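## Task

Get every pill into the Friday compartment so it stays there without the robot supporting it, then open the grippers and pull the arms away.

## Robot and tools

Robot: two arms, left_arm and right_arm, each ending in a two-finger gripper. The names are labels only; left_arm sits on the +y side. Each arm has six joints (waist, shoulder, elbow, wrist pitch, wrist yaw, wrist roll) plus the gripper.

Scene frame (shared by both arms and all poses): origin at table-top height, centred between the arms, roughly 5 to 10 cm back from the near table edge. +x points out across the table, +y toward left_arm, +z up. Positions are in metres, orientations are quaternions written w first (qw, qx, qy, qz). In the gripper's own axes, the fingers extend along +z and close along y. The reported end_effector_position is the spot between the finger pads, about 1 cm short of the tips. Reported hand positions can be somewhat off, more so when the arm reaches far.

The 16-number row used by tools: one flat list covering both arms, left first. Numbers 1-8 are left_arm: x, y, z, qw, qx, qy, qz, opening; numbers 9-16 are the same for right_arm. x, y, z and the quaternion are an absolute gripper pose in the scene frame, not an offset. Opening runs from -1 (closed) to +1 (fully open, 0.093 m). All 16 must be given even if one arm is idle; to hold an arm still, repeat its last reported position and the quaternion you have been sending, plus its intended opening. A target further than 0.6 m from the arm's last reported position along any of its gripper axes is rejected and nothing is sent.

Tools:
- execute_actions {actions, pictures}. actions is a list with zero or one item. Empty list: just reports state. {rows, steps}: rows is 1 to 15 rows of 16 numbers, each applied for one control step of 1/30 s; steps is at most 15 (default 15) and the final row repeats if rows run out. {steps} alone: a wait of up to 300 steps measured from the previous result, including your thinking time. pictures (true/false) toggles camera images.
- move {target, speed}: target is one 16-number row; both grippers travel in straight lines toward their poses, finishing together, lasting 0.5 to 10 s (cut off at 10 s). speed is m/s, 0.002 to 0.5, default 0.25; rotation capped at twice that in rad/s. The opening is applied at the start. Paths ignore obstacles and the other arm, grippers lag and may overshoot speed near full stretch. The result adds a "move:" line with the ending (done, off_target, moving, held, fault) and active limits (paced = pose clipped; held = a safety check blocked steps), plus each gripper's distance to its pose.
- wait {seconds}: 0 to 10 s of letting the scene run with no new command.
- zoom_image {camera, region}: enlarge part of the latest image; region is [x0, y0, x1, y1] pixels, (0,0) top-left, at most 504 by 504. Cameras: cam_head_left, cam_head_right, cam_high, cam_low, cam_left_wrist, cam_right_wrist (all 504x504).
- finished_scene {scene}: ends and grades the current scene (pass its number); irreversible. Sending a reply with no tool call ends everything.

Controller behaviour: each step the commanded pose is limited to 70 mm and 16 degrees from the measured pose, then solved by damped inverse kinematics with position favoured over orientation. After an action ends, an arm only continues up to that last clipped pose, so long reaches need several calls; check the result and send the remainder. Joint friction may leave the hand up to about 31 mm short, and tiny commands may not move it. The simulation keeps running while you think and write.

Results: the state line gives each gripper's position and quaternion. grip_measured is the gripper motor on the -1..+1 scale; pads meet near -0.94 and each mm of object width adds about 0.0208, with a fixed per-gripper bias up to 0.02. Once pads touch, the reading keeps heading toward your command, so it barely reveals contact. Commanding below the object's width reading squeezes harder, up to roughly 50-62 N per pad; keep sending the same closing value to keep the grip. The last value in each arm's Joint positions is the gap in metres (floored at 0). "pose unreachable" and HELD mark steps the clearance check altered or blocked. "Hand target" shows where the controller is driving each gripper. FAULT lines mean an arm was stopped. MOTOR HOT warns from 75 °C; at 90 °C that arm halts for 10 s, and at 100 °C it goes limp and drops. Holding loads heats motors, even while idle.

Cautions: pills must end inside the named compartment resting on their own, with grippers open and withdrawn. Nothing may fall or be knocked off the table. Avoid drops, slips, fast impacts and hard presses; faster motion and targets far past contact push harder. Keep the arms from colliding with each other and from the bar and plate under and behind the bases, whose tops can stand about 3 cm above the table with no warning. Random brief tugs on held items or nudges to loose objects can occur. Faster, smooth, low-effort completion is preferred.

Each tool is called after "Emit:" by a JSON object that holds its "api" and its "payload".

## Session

Emit:
{"api": "execute_actions", "payload": {"actions": []}}

Scene clock: 0.00 s of 5400.00 s.
left_arm: end_effector_position=(+0.1437, -0.1010, +0.2934) grip_measured=+0.989 end_effector_quat_wxyz=(+0.309, +0.894, -0.008, +0.323) | right_arm: end_effector_position=(+0.2715, -0.3464, +0.2229) grip_measured=+0.990 end_effector_quat_wxyz=(+0.399, -0.251, +0.876, -0.106)
Joint positions: left_arm=[-1.442  1.581  1.64  -0.838 -0.519  1.95   0.093] | right_arm=[-0.104  0.867  0.917 -0.794 -0.124 -0.657  0.093]
Joint velocities: left_arm=[-0.017 -0.027  0.007  0.037  0.051 -0.022  0.001] | right_arm=[ 0.017  0.007 -0.012 -0.066 -0.007 -0.037 -0.   ]
Hand target (left_arm): +0.144, -0.101, +0.293; +0.309, +0.894, -0.008, +0.323
Hand target (right_arm): +0.271, -0.346, +0.223; +0.399, -0.251, +0.876, -0.106
camera_calibration (this result's frames):
cam_left_wrist: T_world_to_cam=[[0.190431, 0.809019, -0.55608, 0.216623], [0.463225, 0.425369, 0.777485, -0.215888], [0.865539, -0.405648, -0.293754, 0.00689331], [0, 0, 0, 1]] pos_world=[0.0527866, -0.0806238, 0.290335]
cam_right_wrist: T_world_to_cam=[[0.346497, -0.863039, 0.367564, -0.475885], [-0.835195, -0.462228, -0.297984, 0.170873], [0.427071, -0.203737, -0.880966, 0.0899663], [0, 0, 0, 1]] pos_world=[0.269183, -0.313395, 0.305093]

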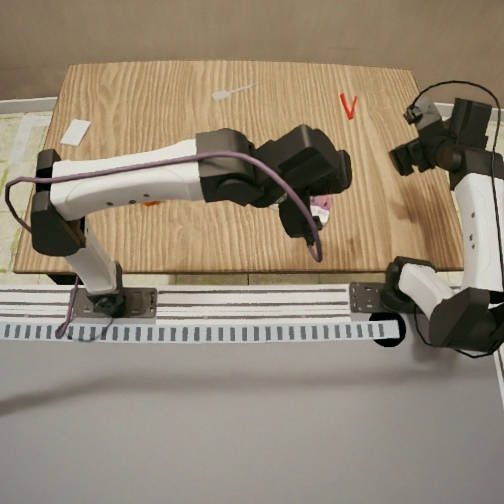

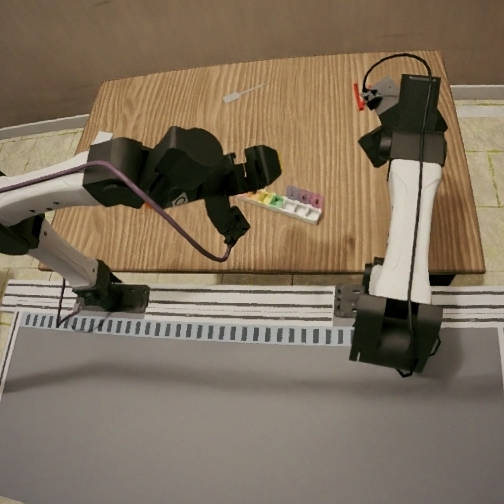

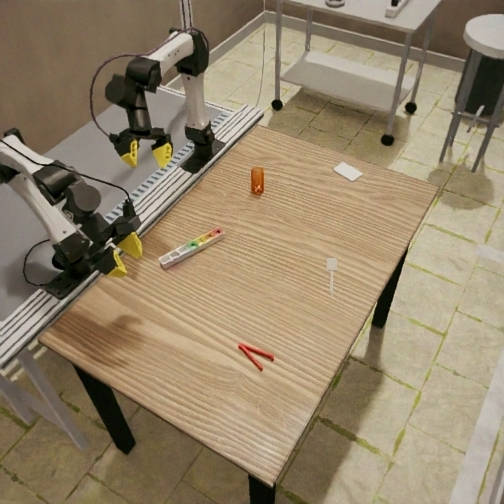

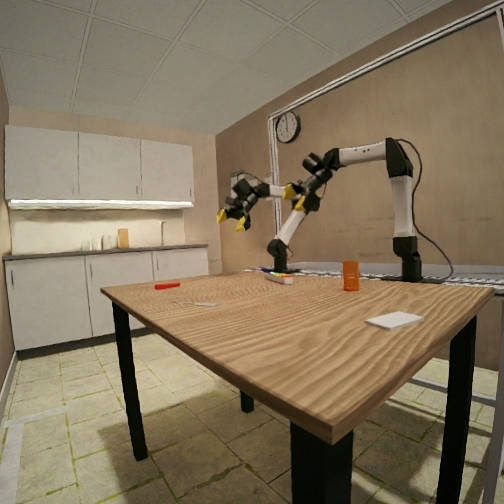

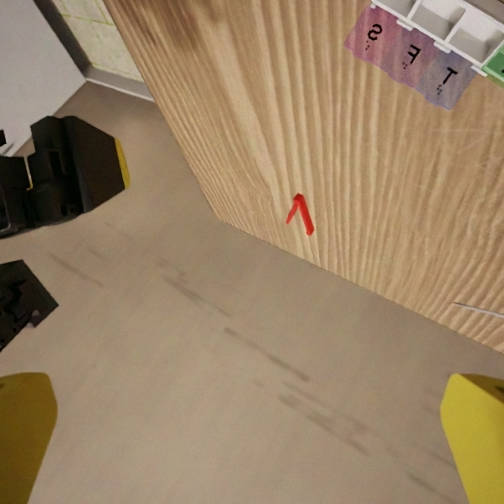

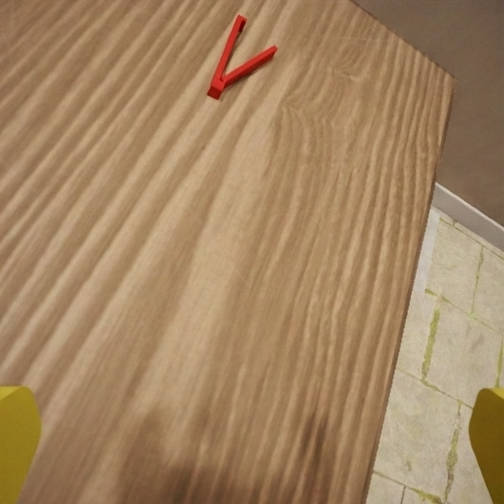

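Emit:
{"api": "move", "payload": {"target": [0.18,0.24,0.16,0.633,0.133,0.755,-0.112,1, 0.31,-0.2,0.15,0.086,0.173,0.981,-0.015,0.2]}}

Scene clock: 6.70 s of 5400.00 s.
left_arm: end_effector_position=(+0.1803, +0.2325, +0.1563) grip_measured=+0.989 end_effector_quat_wxyz=(+0.593, +0.110, +0.796, -0.057) | right_arm: end_effector_position=(+0.3031, -0.2084, +0.1512) grip_measured=+0.201 end_effector_quat_wxyz=(+0.086, +0.175, +0.980, -0.026)
Joint positions: left_arm=[-1.063  0.004  0.317 -0.741 -0.784 -0.25   0.093] | right_arm=[ 0.496  1.669  1.485 -1.293  0.139  0.794  0.055]
Joint velocities: left_arm=[-0.11   0.017 -0.002 -0.051 -0.11  -0.066  0.001] | right_arm=[-0.002  0.002  0.007 -0.051 -0.037 -0.007  0.001]
Hand target (left_arm): +0.178, +0.237, +0.158; +0.594, +0.104, +0.796, -0.057
Hand target (right_arm): +0.307, -0.203, +0.154; +0.087, +0.175, +0.980, -0.021
Off the commanded pose (left_arm): 0.008 m, 9 deg.
Off the commanded pose (right_arm): 0.011 m, 1 deg.
joint sent to its limit (left arm) — the command would take joint 2 (shoulder) past its lower limit, so that joint was sent only as far as its limit.
move: off_target (left_arm, right_arm)
camera_calibration (this result's frames):
cam_left_wrist: T_world_to_cam=[[-0.245142, -0.969369, -0.0151492, 0.271124], [-0.657643, 0.177751, -0.732059, 0.227476], [0.712328, -0.169496, -0.681073, 0.103477], [0, 0, 0, 1]] pos_world=[0.142352, 0.239924, 0.241109]
cam_right_wrist: T_world_to_cam=[[-0.367683, -0.929893, 0.0103666, -0.0848153], [-0.894531, 0.356704, 0.269402, 0.342591], [-0.254213, 0.0897813, -0.962972, 0.321457], [0, 0, 0, 1]] pos_world=[0.356991, -0.229933, 0.218138]

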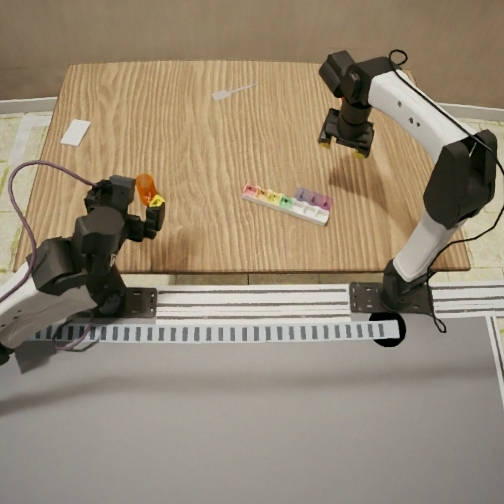

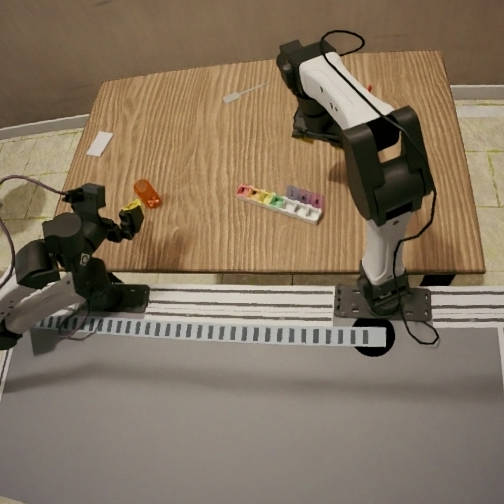

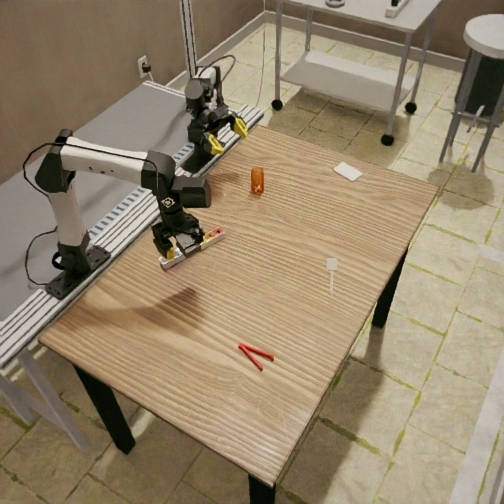

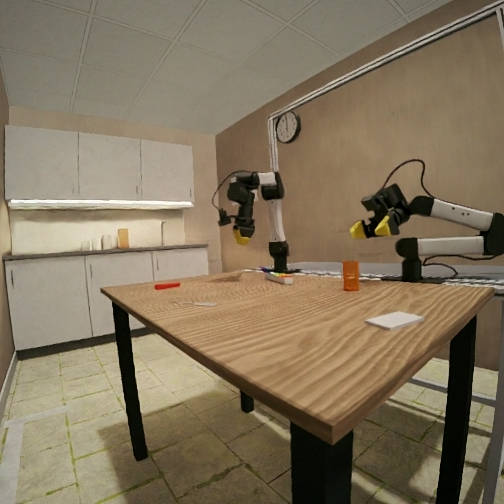

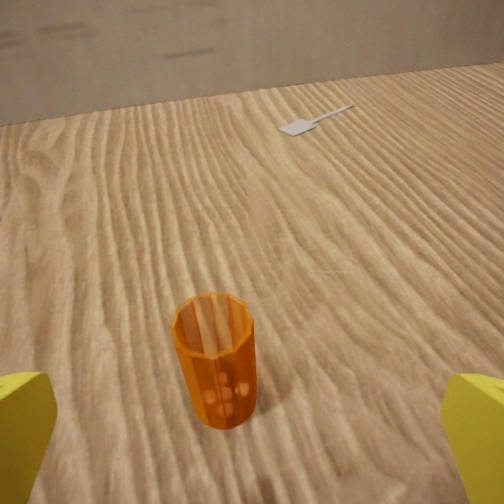

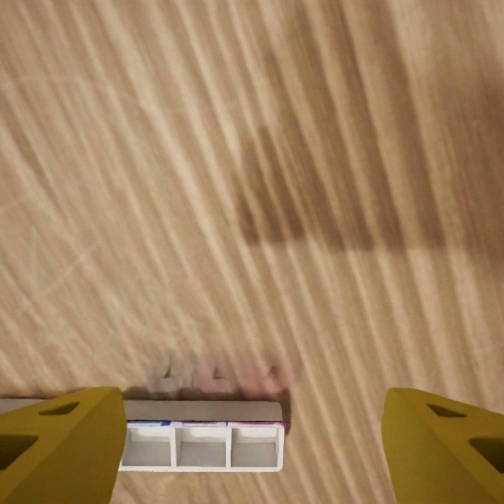

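Emit:
{"api": "move", "payload": {"target": [0.258,0.238,0.15,0.543,0.43,0.613,-0.381,1, 0.268,-0.164,0.048,0.086,0.173,0.981,-0.015,0.2], "speed": 0.2}}

Scene clock: 11.50 s of 5400.00 s.
left_arm: end_effector_position=(+0.2592, +0.2436, +0.1546) grip_measured=+0.989 end_effector_quat_wxyz=(+0.563, +0.415, +0.616, -0.363) | right_arm: end_effector_position=(+0.2733, -0.1639, +0.0587) grip_measured=+0.201 end_effector_quat_wxyz=(+0.095, +0.174, +0.980, -0.007)
Joint positions: left_arm=[ 0.464  1.593  0.83  -1.277  1.435  2.072  0.093] | right_arm=[ 0.667  1.669  1.113 -0.907  0.139  0.962  0.055]
Joint velocities: left_arm=[-0.007  0.042  0.002 -0.125  0.022  0.11   0.   ] | right_arm=[-0.002  0.012  0.002  0.007 -0.066  0.022 -0.001]
Hand target (left_arm): +0.259, +0.241, +0.153; +0.554, +0.424, +0.614, -0.368
Hand target (right_arm): +0.268, -0.165, +0.048; +0.086, +0.173, +0.981, -0.016
Off the commanded pose (left_arm): 0.007 m, 4 deg.
Off the commanded pose (right_arm): 0.012 m, 1 deg.
joint sent to its limit (left arm) — the command would take joint 6 (wrist roll) past its upper limit, so that joint was sent only as far as its limit.
move: off_target (left_arm, right_arm); limits=paced
camera_calibration (this result's frames):
cam_left_wrist: T_world_to_cam=[[-0.922131, -0.386862, 0.00352146, 0.331926], [-0.207199, 0.486156, -0.848953, 0.102289], [0.326716, -0.783575, -0.528457, 0.273936], [0, 0, 0, 1]] pos_world=[0.237774, 0.293331, 0.230432]
cam_right_wrist: T_world_to_cam=[[-0.361505, -0.931897, -0.029703, -0.0530829], [-0.903027, 0.34202, 0.259931, 0.325446], [-0.23207, 0.120789, -0.96517, 0.219952], [0, 0, 0, 1]] pos_world=[0.325741, -0.187345, 0.126121]

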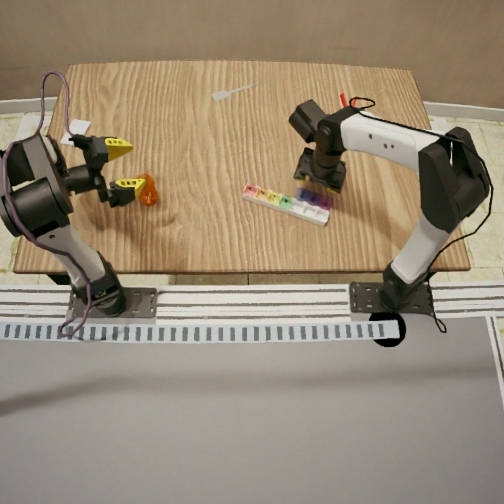

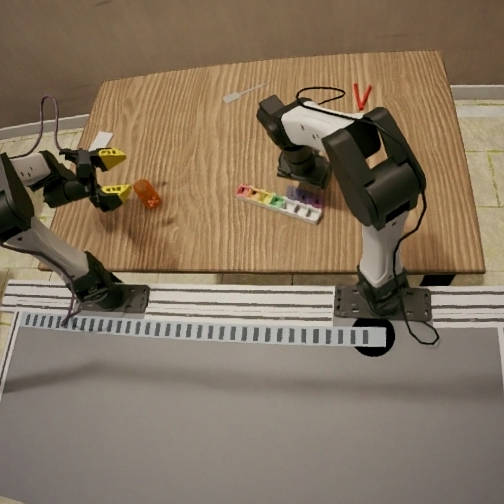

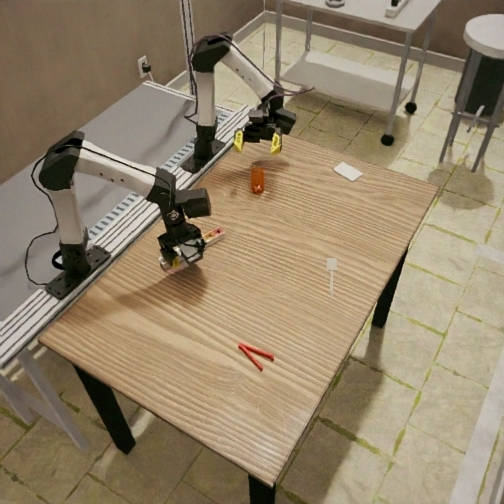

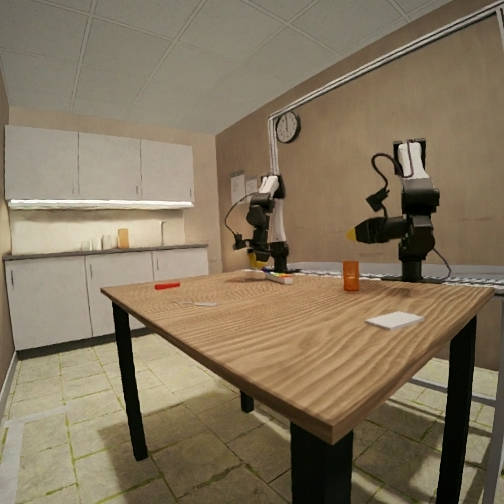

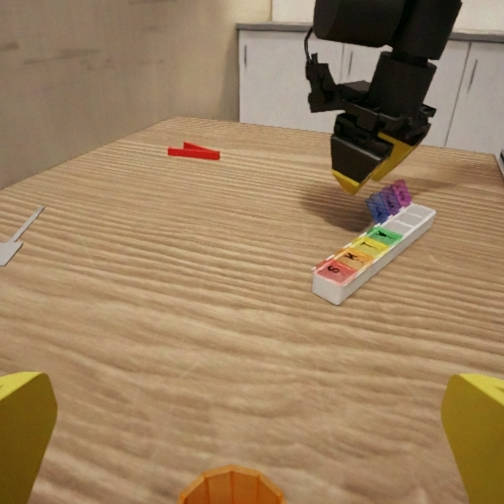

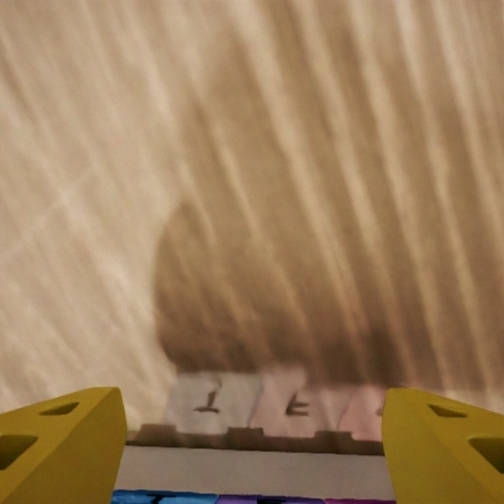

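Emit:
{"api": "move", "payload": {"target": [0.26,0.238,0.14,0.601,0.317,0.679,-0.28,1, 0.262,-0.17,0.037,0.086,0.173,0.981,-0.015,0.2], "speed": 0.08}}

Emit:
{"api": "move", "payload": {"target": [0.26,0.238,0.14,0.601,0.317,0.679,-0.28,1, 0.212,-0.148,0.046,0.086,0.173,0.981,-0.015,0.2], "speed": 0.04}}

Scene clock: 14.87 s of 5400.00 s.
left_arm: end_effector_position=(+0.2614, +0.2406, +0.1456) grip_measured=+0.989 end_effector_quat_wxyz=(+0.600, +0.330, +0.673, -0.279) | right_arm: end_effector_position=(+0.2669, -0.1685, +0.0437) grip_measured=+0.201 end_effector_quat_wxyz=(+0.091, +0.174, +0.981, -0.011)
Joint positions: left_arm=[0.42  1.017 0.269 0.244 1.279 0.519 0.093] | right_arm=[ 0.667  1.669  1.052 -0.857  0.139  0.962  0.055]
Joint velocities: left_arm=[-0.012 -0.002 -0.017  0.007 -0.022  0.022  0.   ] | right_arm=[-0.002 -0.002  0.012 -0.066 -0.037 -0.022 -0.001]
Hand target (left_arm): +0.258, +0.237, +0.139; +0.595, +0.326, +0.678, -0.284
Hand target (right_arm): +0.262, -0.170, +0.037; +0.086, +0.173, +0.981, -0.015
Off the commanded pose (left_arm): 0.006 m, 2 deg.
Off the commanded pose (right_arm): 0.008 m, 1 deg.
move: done
camera_calibration (this result's frames):
cam_left_wrist: T_world_to_cam=[[-0.783389, -0.621513, 0.00485671, 0.352821], [-0.342933, 0.425708, -0.837359, 0.144897], [0.518362, -0.657643, -0.546632, 0.188348], [0, 0, 0, 1]] pos_world=[0.228453, 0.281465, 0.222574]
cam_right_wrist: T_world_to_cam=[[-0.361828, -0.932041, -0.0195092, -0.0605983], [-0.900381, 0.34396, 0.266471, 0.324496], [-0.241651, 0.113982, -0.963646, 0.205897], [0, 0, 0, 1]] pos_world=[0.319999, -0.191562, 0.110761]

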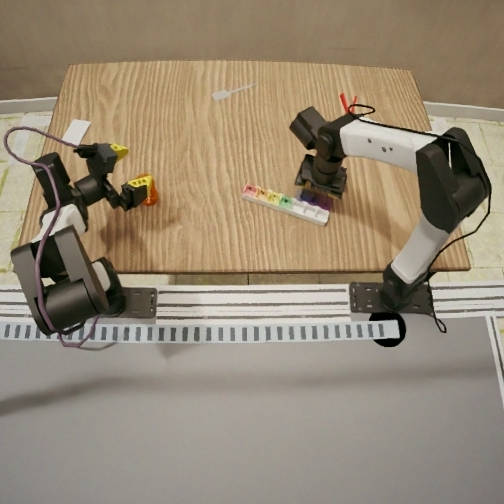

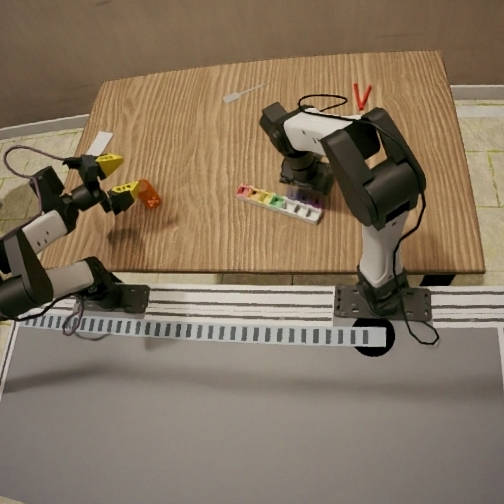

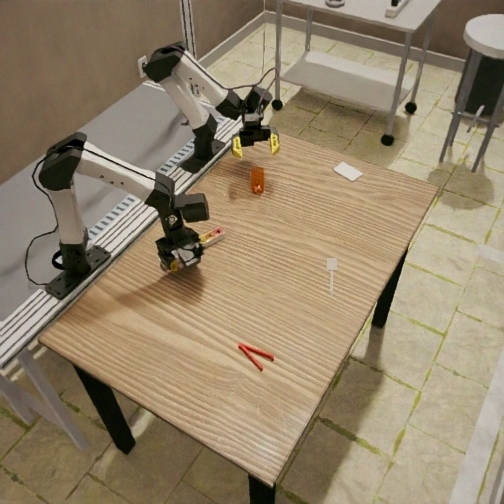

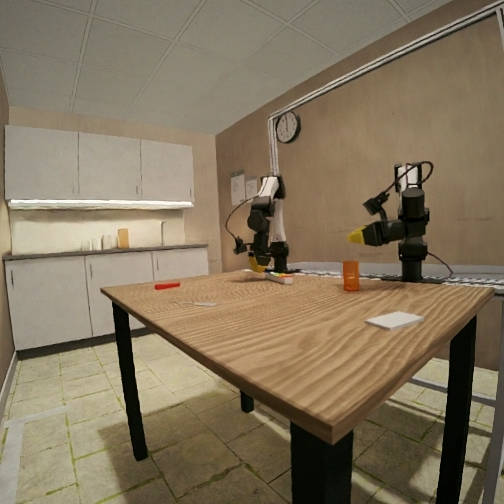

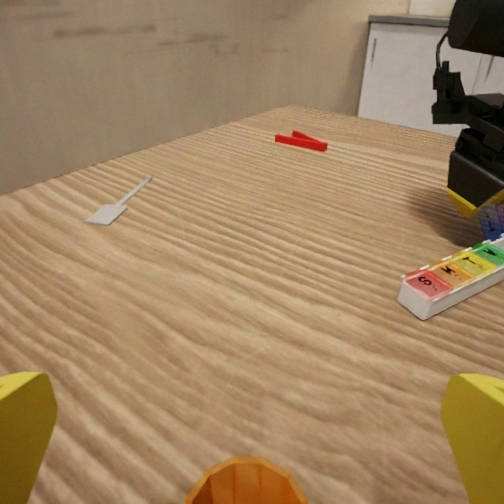

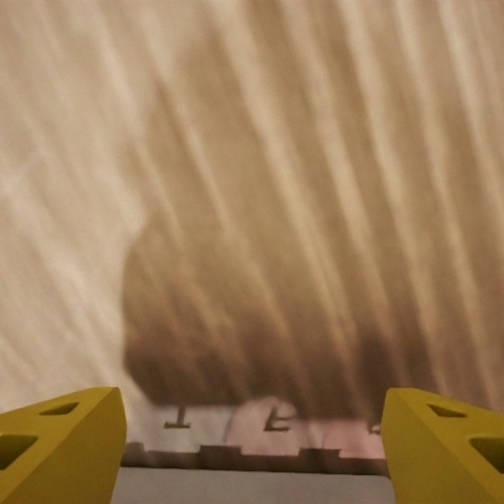

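Scene clock: 16.63 s of 5400.00 s.
left_arm: end_effector_position=(+0.2641, +0.2428, +0.1469) grip_measured=+0.989 end_effector_quat_wxyz=(+0.606, +0.321, +0.674, -0.274) | right_arm: end_effector_position=(+0.2186, -0.1439, +0.0468) grip_measured=+0.201 end_effector_quat_wxyz=(+0.087, +0.172, +0.981, -0.009)
Joint positions: left_arm=[0.42  1.017 0.251 0.321 1.264 0.461 0.093] | right_arm=[ 0.842  1.594  0.99  -0.897  0.144  1.136  0.055]
Joint velocities: left_arm=[-0.017 -0.002 -0.002  0.066  0.022  0.066 -0.   ] | right_arm=[-0.007 -0.002  0.012  0.007  0.007  0.081 -0.001]
Hand target (left_arm): +0.260, +0.238, +0.140; +0.600, +0.317, +0.679, -0.280
Hand target (right_arm): +0.212, -0.150, +0.046; +0.086, +0.173, +0.981, -0.016
Off the commanded pose (left_arm): 0.009 m, 1 deg.
Off the commanded pose (right_arm): 0.008 m, 1 deg.
move: done
camera_calibration (this result's frames):
cam_left_wrist: T_world_to_cam=[[-0.769619, -0.638491, 0.00401235, 0.356872], [-0.347096, 0.413089, -0.841951, 0.150923], [0.535921, -0.649374, -0.539539, 0.181387], [0, 0, 0, 1]] pos_world=[0.229832, 0.283303, 0.223503]
cam_right_wrist: T_world_to_cam=[[-0.358714, -0.933196, -0.021685, -0.0557784], [-0.899632, 0.33943, 0.274682, 0.270517], [-0.248971, 0.118041, -0.961291, 0.196497], [0, 0, 0, 1]] pos_world=[0.272279, -0.167068, 0.113375]

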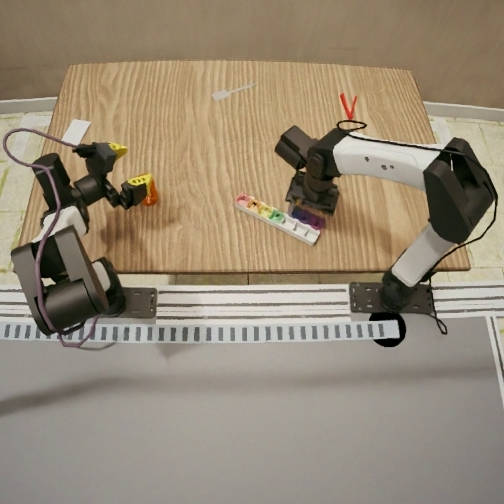

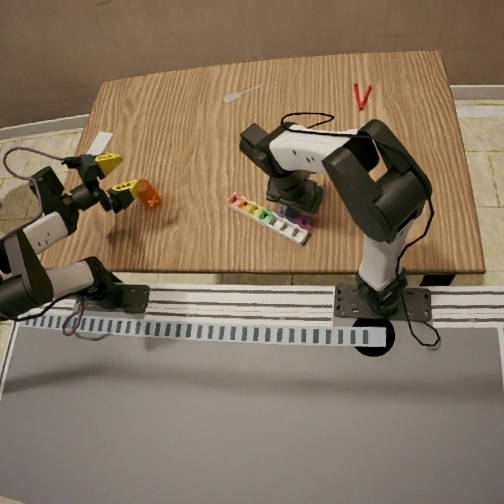

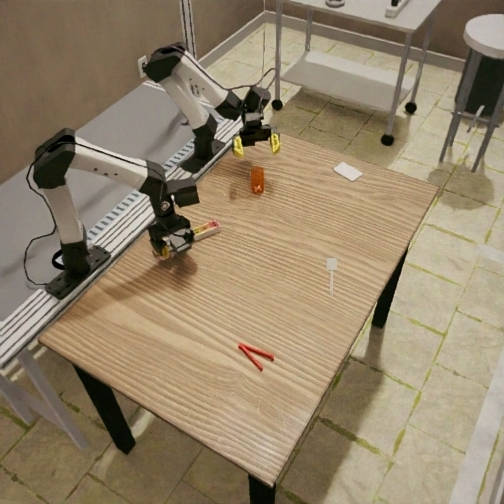

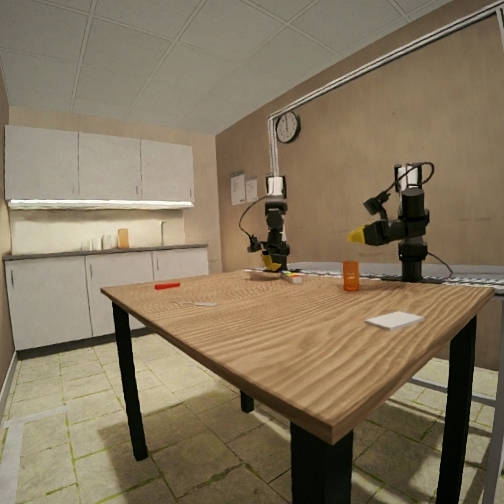

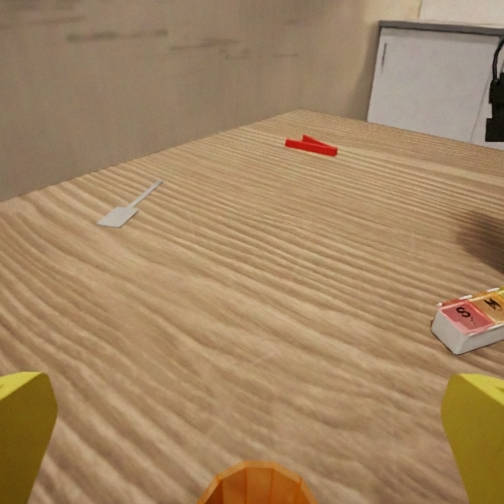

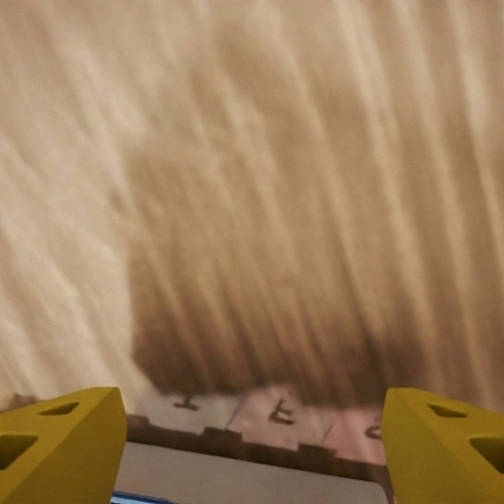

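Emit:
{"api": "move", "payload": {"target": [0.246,0.008,0.09,0.13,0.837,0.483,-0.224,0.6, 0.245,-0.165,0.06,0,0.259,0.966,0,0.2]}}

Scene clock: 22.20 s of 5400.00 s.
left_arm: end_effector_position=(+0.2517, +0.0092, +0.0968) grip_measured=+0.602 end_effector_quat_wxyz=(+0.151, +0.827, +0.487, -0.238) | right_arm: end_effector_position=(+0.2384, -0.1670, +0.0583) grip_measured=+0.201 end_effector_quat_wxyz=(+0.001, +0.258, +0.966, -0.005)
Joint positions: left_arm=[-0.642  1.892  1.476 -1.062  0.545  1.411  0.074] | right_arm=[ 0.647  1.67   1.128 -1.051  0.     1.122  0.055]
Joint velocities: left_arm=[ 0.002 -0.012  0.002 -0.051 -0.066 -0.051 -0.001] | right_arm=[ 0.002 -0.012  0.007  0.022 -0.037  0.051 -0.   ]
Hand target (left_arm): +0.250, +0.009, +0.092; +0.137, +0.832, +0.483, -0.236
Hand target (right_arm): +0.245, -0.164, +0.061; -0.000, +0.259, +0.966, -0.000
Off the commanded pose (left_arm): 0.009 m, 3 deg.
Off the commanded pose (right_arm): 0.007 m, 1 deg.
move: off_target (left_arm)
camera_calibration (this result's frames):
cam_left_wrist: T_world_to_cam=[[-0.884038, 0.467409, 0.00235603, 0.217123], [0.464002, 0.878179, -0.116203, -0.0778386], [-0.0563836, -0.101635, -0.993223, 0.197322], [0, 0, 0, 1]] pos_world=[0.239188, -0.013074, 0.186428]
cam_right_wrist: T_world_to_cam=[[-0.518358, -0.855159, 0.00281806, -0.0203646], [-0.769705, 0.46799, 0.434211, 0.274156], [-0.372638, 0.222908, -0.900807, 0.258648], [0, 0, 0, 1]] pos_world=[0.296845, -0.203372, 0.114008]

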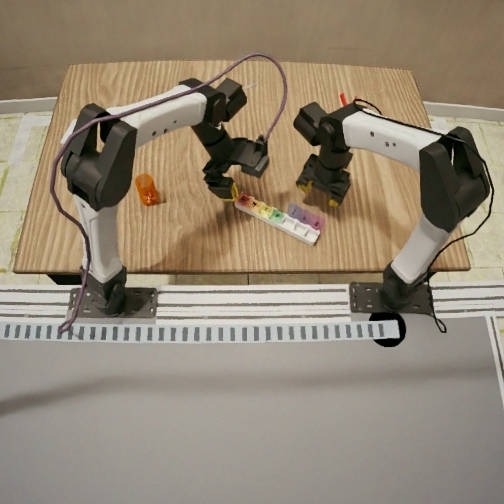

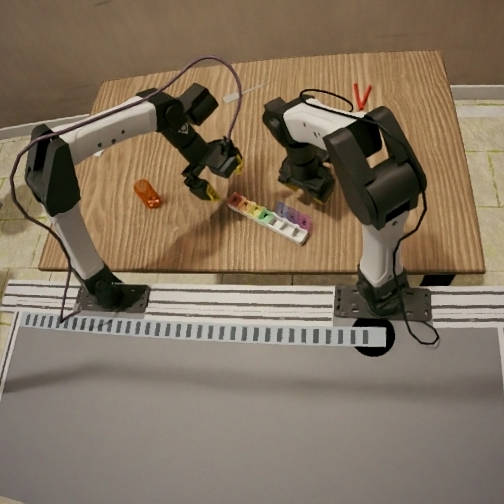

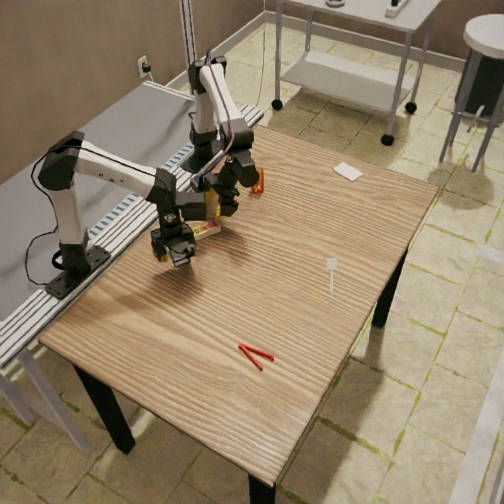

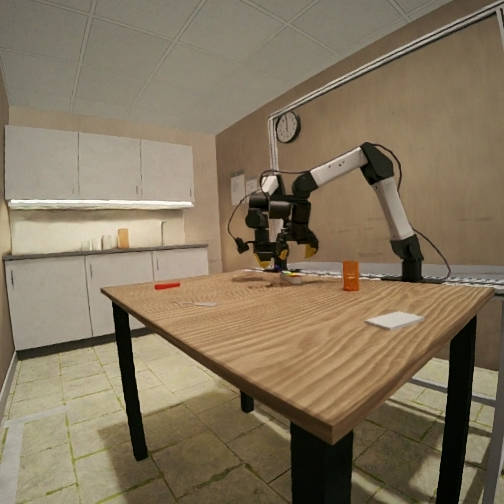

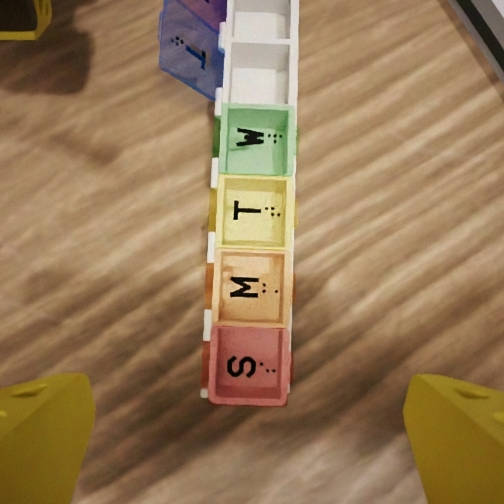

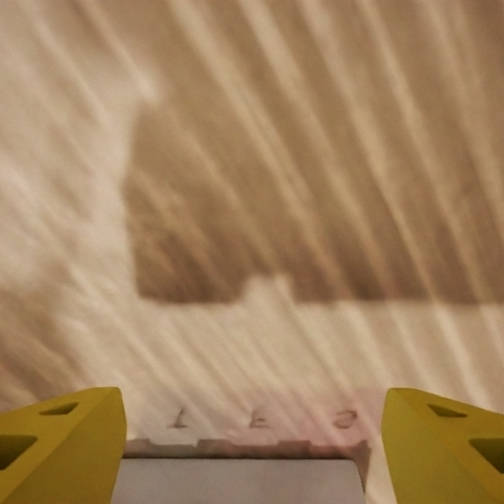

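Emit:
{"api": "move", "payload": {"target": [0.248,0.004,0.014,0.13,0.837,0.483,-0.224,0.6, 0.243,-0.152,0.05,0,0.259,0.966,0,0.2], "speed": 0.08}}

Emit:
{"api": "move", "payload": {"target": [0.248,0.004,0.014,0.13,0.837,0.483,-0.224,-0.4, 0.232,-0.148,0.05,0,0.259,0.966,0,0.2], "speed": 0.08}}

Scene clock: 24.13 s of 5400.00 s.
left_arm: end_effector_position=(+0.2550, +0.0030, +0.0276) grip_measured=+0.602 end_effector_quat_wxyz=(+0.145, +0.834, +0.483, -0.225) | right_arm: end_effector_position=(+0.2375, -0.1596, +0.0499) grip_measured=+0.201 end_effector_quat_wxyz=(-0.003, +0.259, +0.966, -0.008)
Joint positions: left_arm=[-0.658  1.989  1.334 -0.821  0.516  1.412  0.074] | right_arm=[ 0.67   1.701  1.128 -1.03  -0.     1.146  0.055]
Joint velocities: left_arm=[-0.002 -0.002 -0.017  0.007 -0.081  0.051  0.   ] | right_arm=[ 0.002 -0.002  0.002 -0.007 -0.066  0.007  0.001]
Hand target (left_arm): +0.248, +0.004, +0.014; +0.129, +0.837, +0.483, -0.224
Hand target (right_arm): +0.243, -0.152, +0.050; +0.000, +0.259, +0.966, -0.000
Off the commanded pose (left_arm): 0.015 m, 2 deg.
Off the commanded pose (right_arm): 0.009 m, 1 deg.
move: off_target (left_arm)
camera_calibration (this result's frames):
cam_left_wrist: T_world_to_cam=[[-0.877587, 0.479397, -0.00446637, 0.221685], [0.477915, 0.874063, -0.0872428, -0.0862888], [-0.03792, -0.0786977, -0.996177, 0.123412], [0, 0, 0, 1]] pos_world=[0.240467, -0.0211412, 0.116402]
cam_right_wrist: T_world_to_cam=[[-0.51967, -0.85429, 0.011487, -0.0144208], [-0.765521, 0.471557, 0.437735, 0.273074], [-0.379369, 0.218684, -0.899031, 0.249984], [0, 0, 0, 1]] pos_world=[0.296386, -0.195757, 0.105374]

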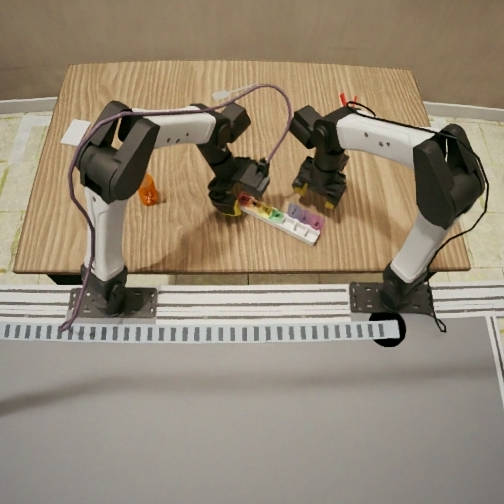

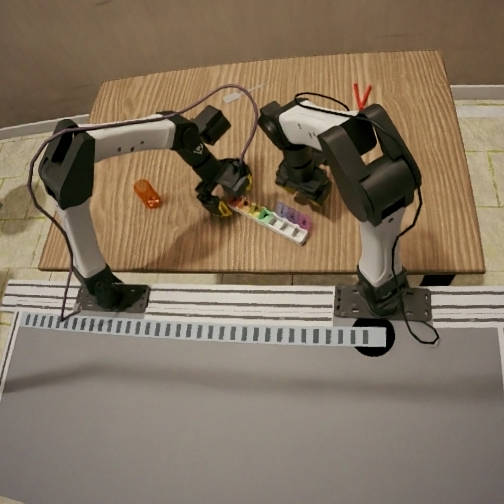

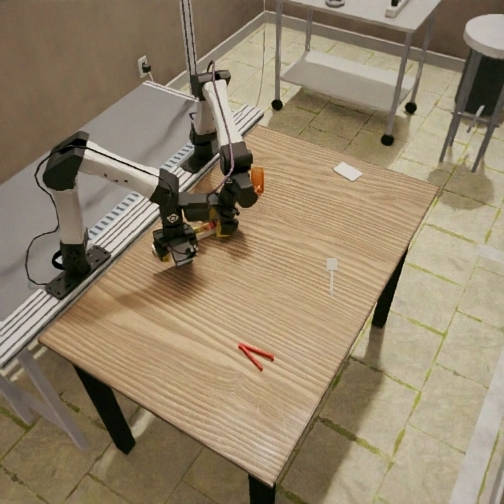

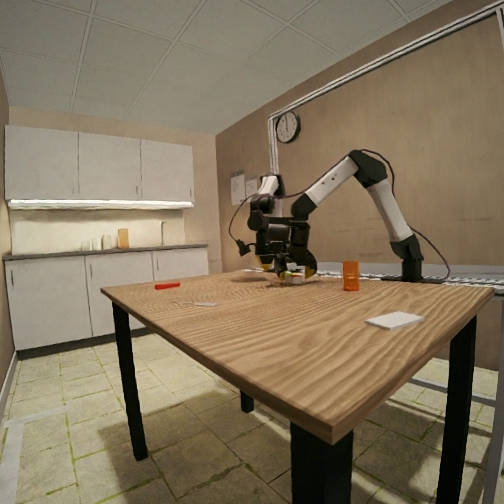

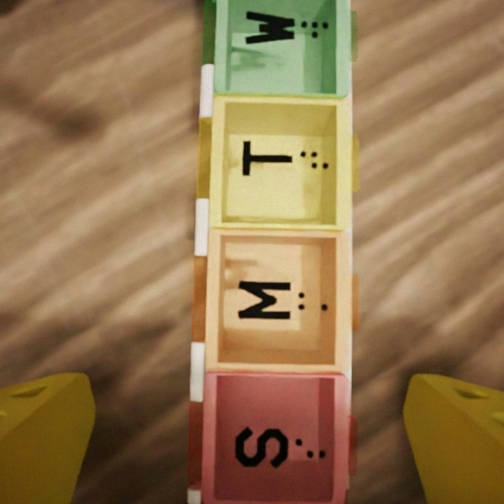

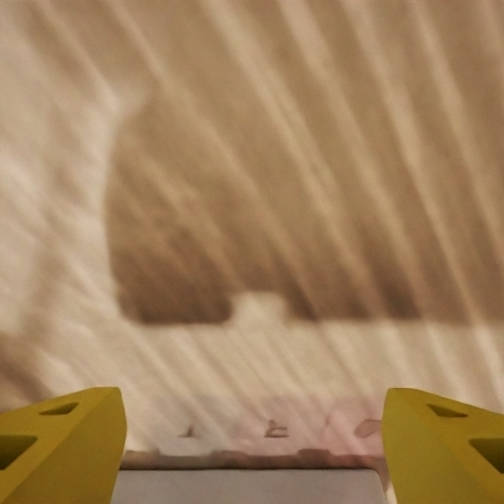

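Scene clock: 24.83 s of 5400.00 s.
left_arm: end_effector_position=(+0.2555, +0.0028, +0.0276) grip_measured=-0.385 end_effector_quat_wxyz=(+0.146, +0.834, +0.482, -0.224) | right_arm: end_effector_position=(+0.2324, -0.1513, +0.0498) grip_measured=+0.201 end_effector_quat_wxyz=(-0.002, +0.258, +0.966, -0.007)
Joint positions: left_arm=[-0.658  1.989  1.334 -0.819  0.515  1.412  0.027] | right_arm=[ 0.703  1.701  1.128 -1.026 -0.002  1.177  0.055]
Joint velocities: left_arm=[ 0.002  0.007 -0.012  0.081 -0.007  0.051  0.   ] | right_arm=[-0.007 -0.012  0.017  0.037  0.022 -0.007 -0.001]
Hand target (left_arm): +0.248, +0.004, +0.014; +0.130, +0.837, +0.483, -0.224
Hand target (right_arm): +0.232, -0.148, +0.050; -0.000, +0.259, +0.966, -0.000
Off the commanded pose (left_arm): 0.016 m, 2 deg.
Off the commanded pose (right_arm): 0.003 m, 1 deg.
move: off_target (left_arm)
camera_calibration (this result's frames):
cam_left_wrist: T_world_to_cam=[[-0.877631, 0.479288, -0.00684279, 0.222282], [0.47801, 0.874051, -0.086844, -0.0863573], [-0.0356423, -0.0794879, -0.996198, 0.122822], [0, 0, 0, 1]] pos_world=[0.240739, -0.0212936, 0.116377]
cam_right_wrist: T_world_to_cam=[[-0.517409, -0.855699, 0.00814642, -0.0105687], [-0.767818, 0.468432, 0.437066, 0.265361], [-0.377813, 0.219887, -0.899392, 0.245985], [0, 0, 0, 1]] pos_world=[0.291217, -0.187436, 0.105343]

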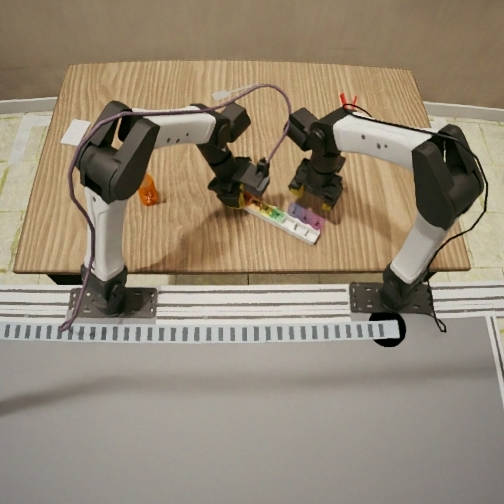

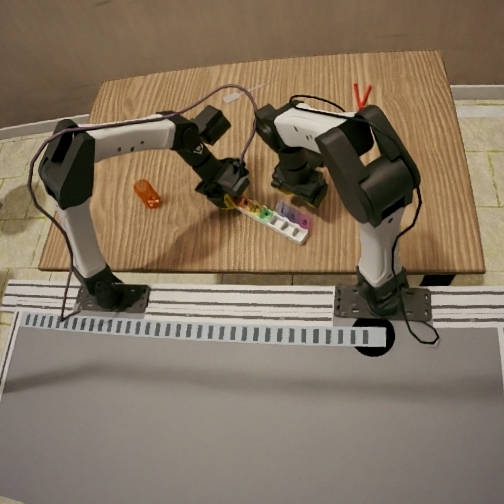

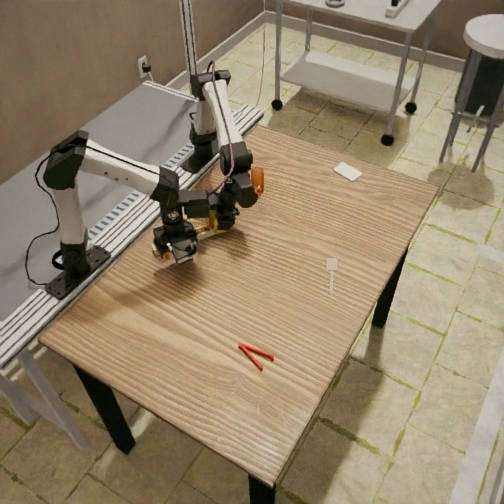

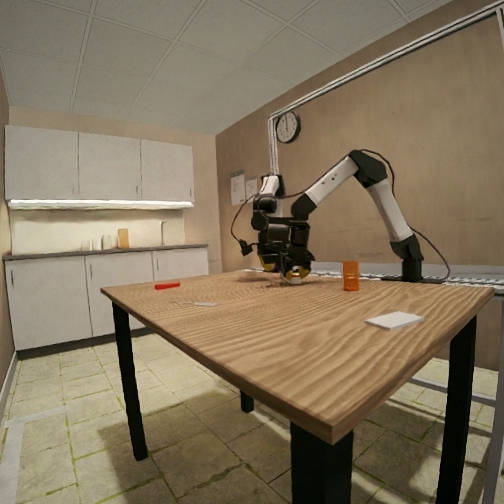

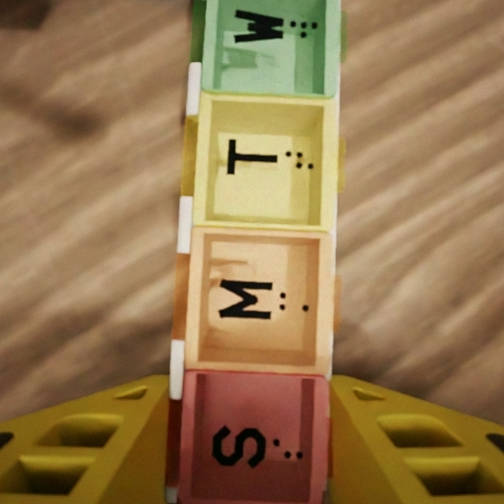

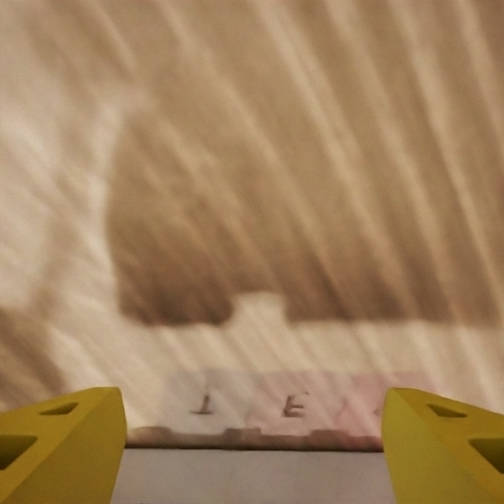

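Emit:
{"api": "move", "payload": {"target": [0.248,0.004,0.014,0.13,0.837,0.483,-0.224,-0.4, 0.176,-0.126,0.05,0,0.259,0.966,0,0.2], "speed": 0.04}}

Scene clock: 28.47 s of 5400.00 s.
left_arm: end_effector_position=(+0.2556, +0.0027, +0.0276) grip_measured=-0.385 end_effector_quat_wxyz=(+0.146, +0.834, +0.482, -0.224) | right_arm: end_effector_position=(+0.1804, -0.1268, +0.0503) grip_measured=+0.201 end_effector_quat_wxyz=(+0.001, +0.257, +0.966, -0.006)
Joint positions: left_arm=[-0.658  1.989  1.334 -0.818  0.515  1.412  0.027] | right_arm=[ 0.897  1.617  1.041 -1.019 -0.004  1.368  0.055]
Joint velocities: left_arm=[-0.012 -0.012  0.017 -0.037  0.007 -0.007 -0.   ] | right_arm=[-0.017 -0.002  0.002 -0.051 -0.066  0.037  0.001]
Hand target (left_arm): +0.248, +0.004, +0.014; +0.130, +0.837, +0.483, -0.224
Hand target (right_arm): +0.176, -0.128, +0.050; +0.000, +0.259, +0.966, -0.001
Off the commanded pose (left_arm): 0.016 m, 2 deg.
Off the commanded pose (right_arm): 0.004 m, 1 deg.
move: off_target (left_arm)
camera_calibration (this result's frames):
cam_left_wrist: T_world_to_cam=[[-0.877633, 0.479274, -0.0075966, 0.222469], [0.478052, 0.874016, -0.0869601, -0.0863379], [-0.0350381, -0.0799505, -0.996183, 0.122683], [0, 0, 0, 1]] pos_world=[0.240819, -0.0213541, 0.116397]
cam_right_wrist: T_world_to_cam=[[-0.515807, -0.856687, 0.00553366, -0.0168154], [-0.770816, 0.466904, 0.433409, 0.214235], [-0.373879, 0.21929, -0.90118, 0.220687], [0, 0, 0, 1]] pos_world=[0.238972, -0.162827, 0.106121]

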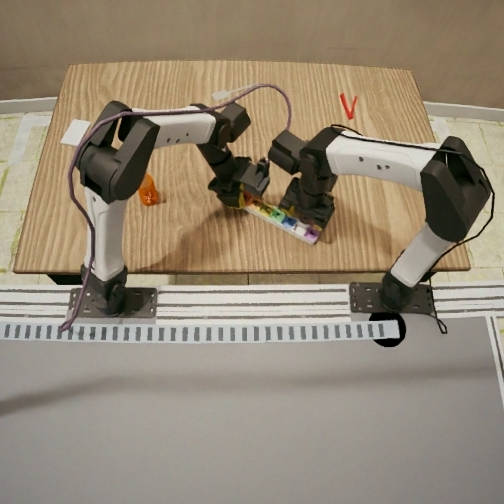

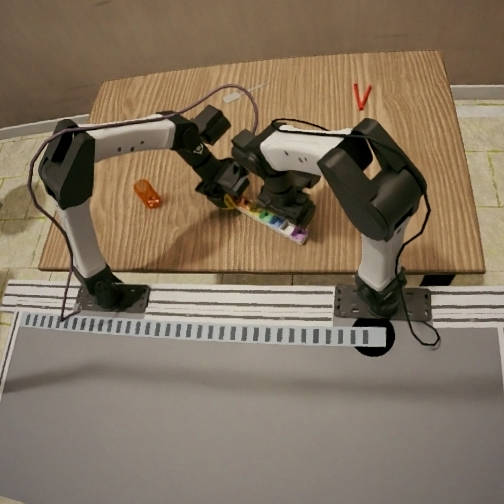

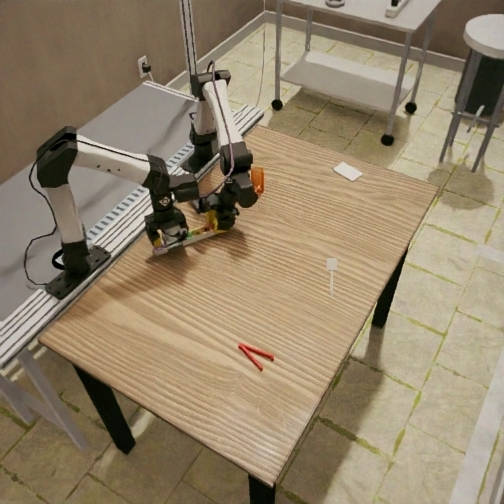

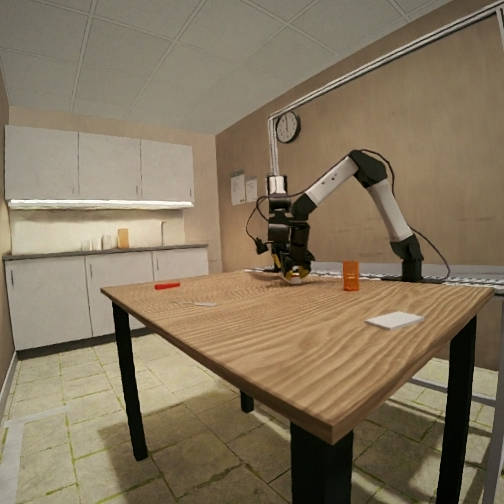

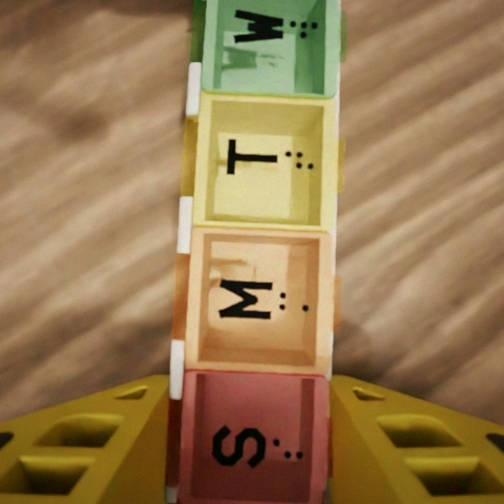

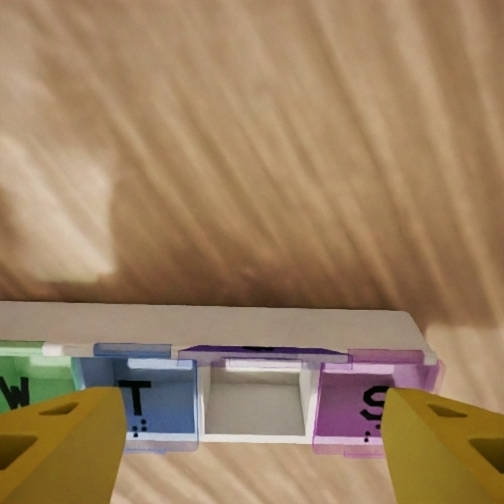

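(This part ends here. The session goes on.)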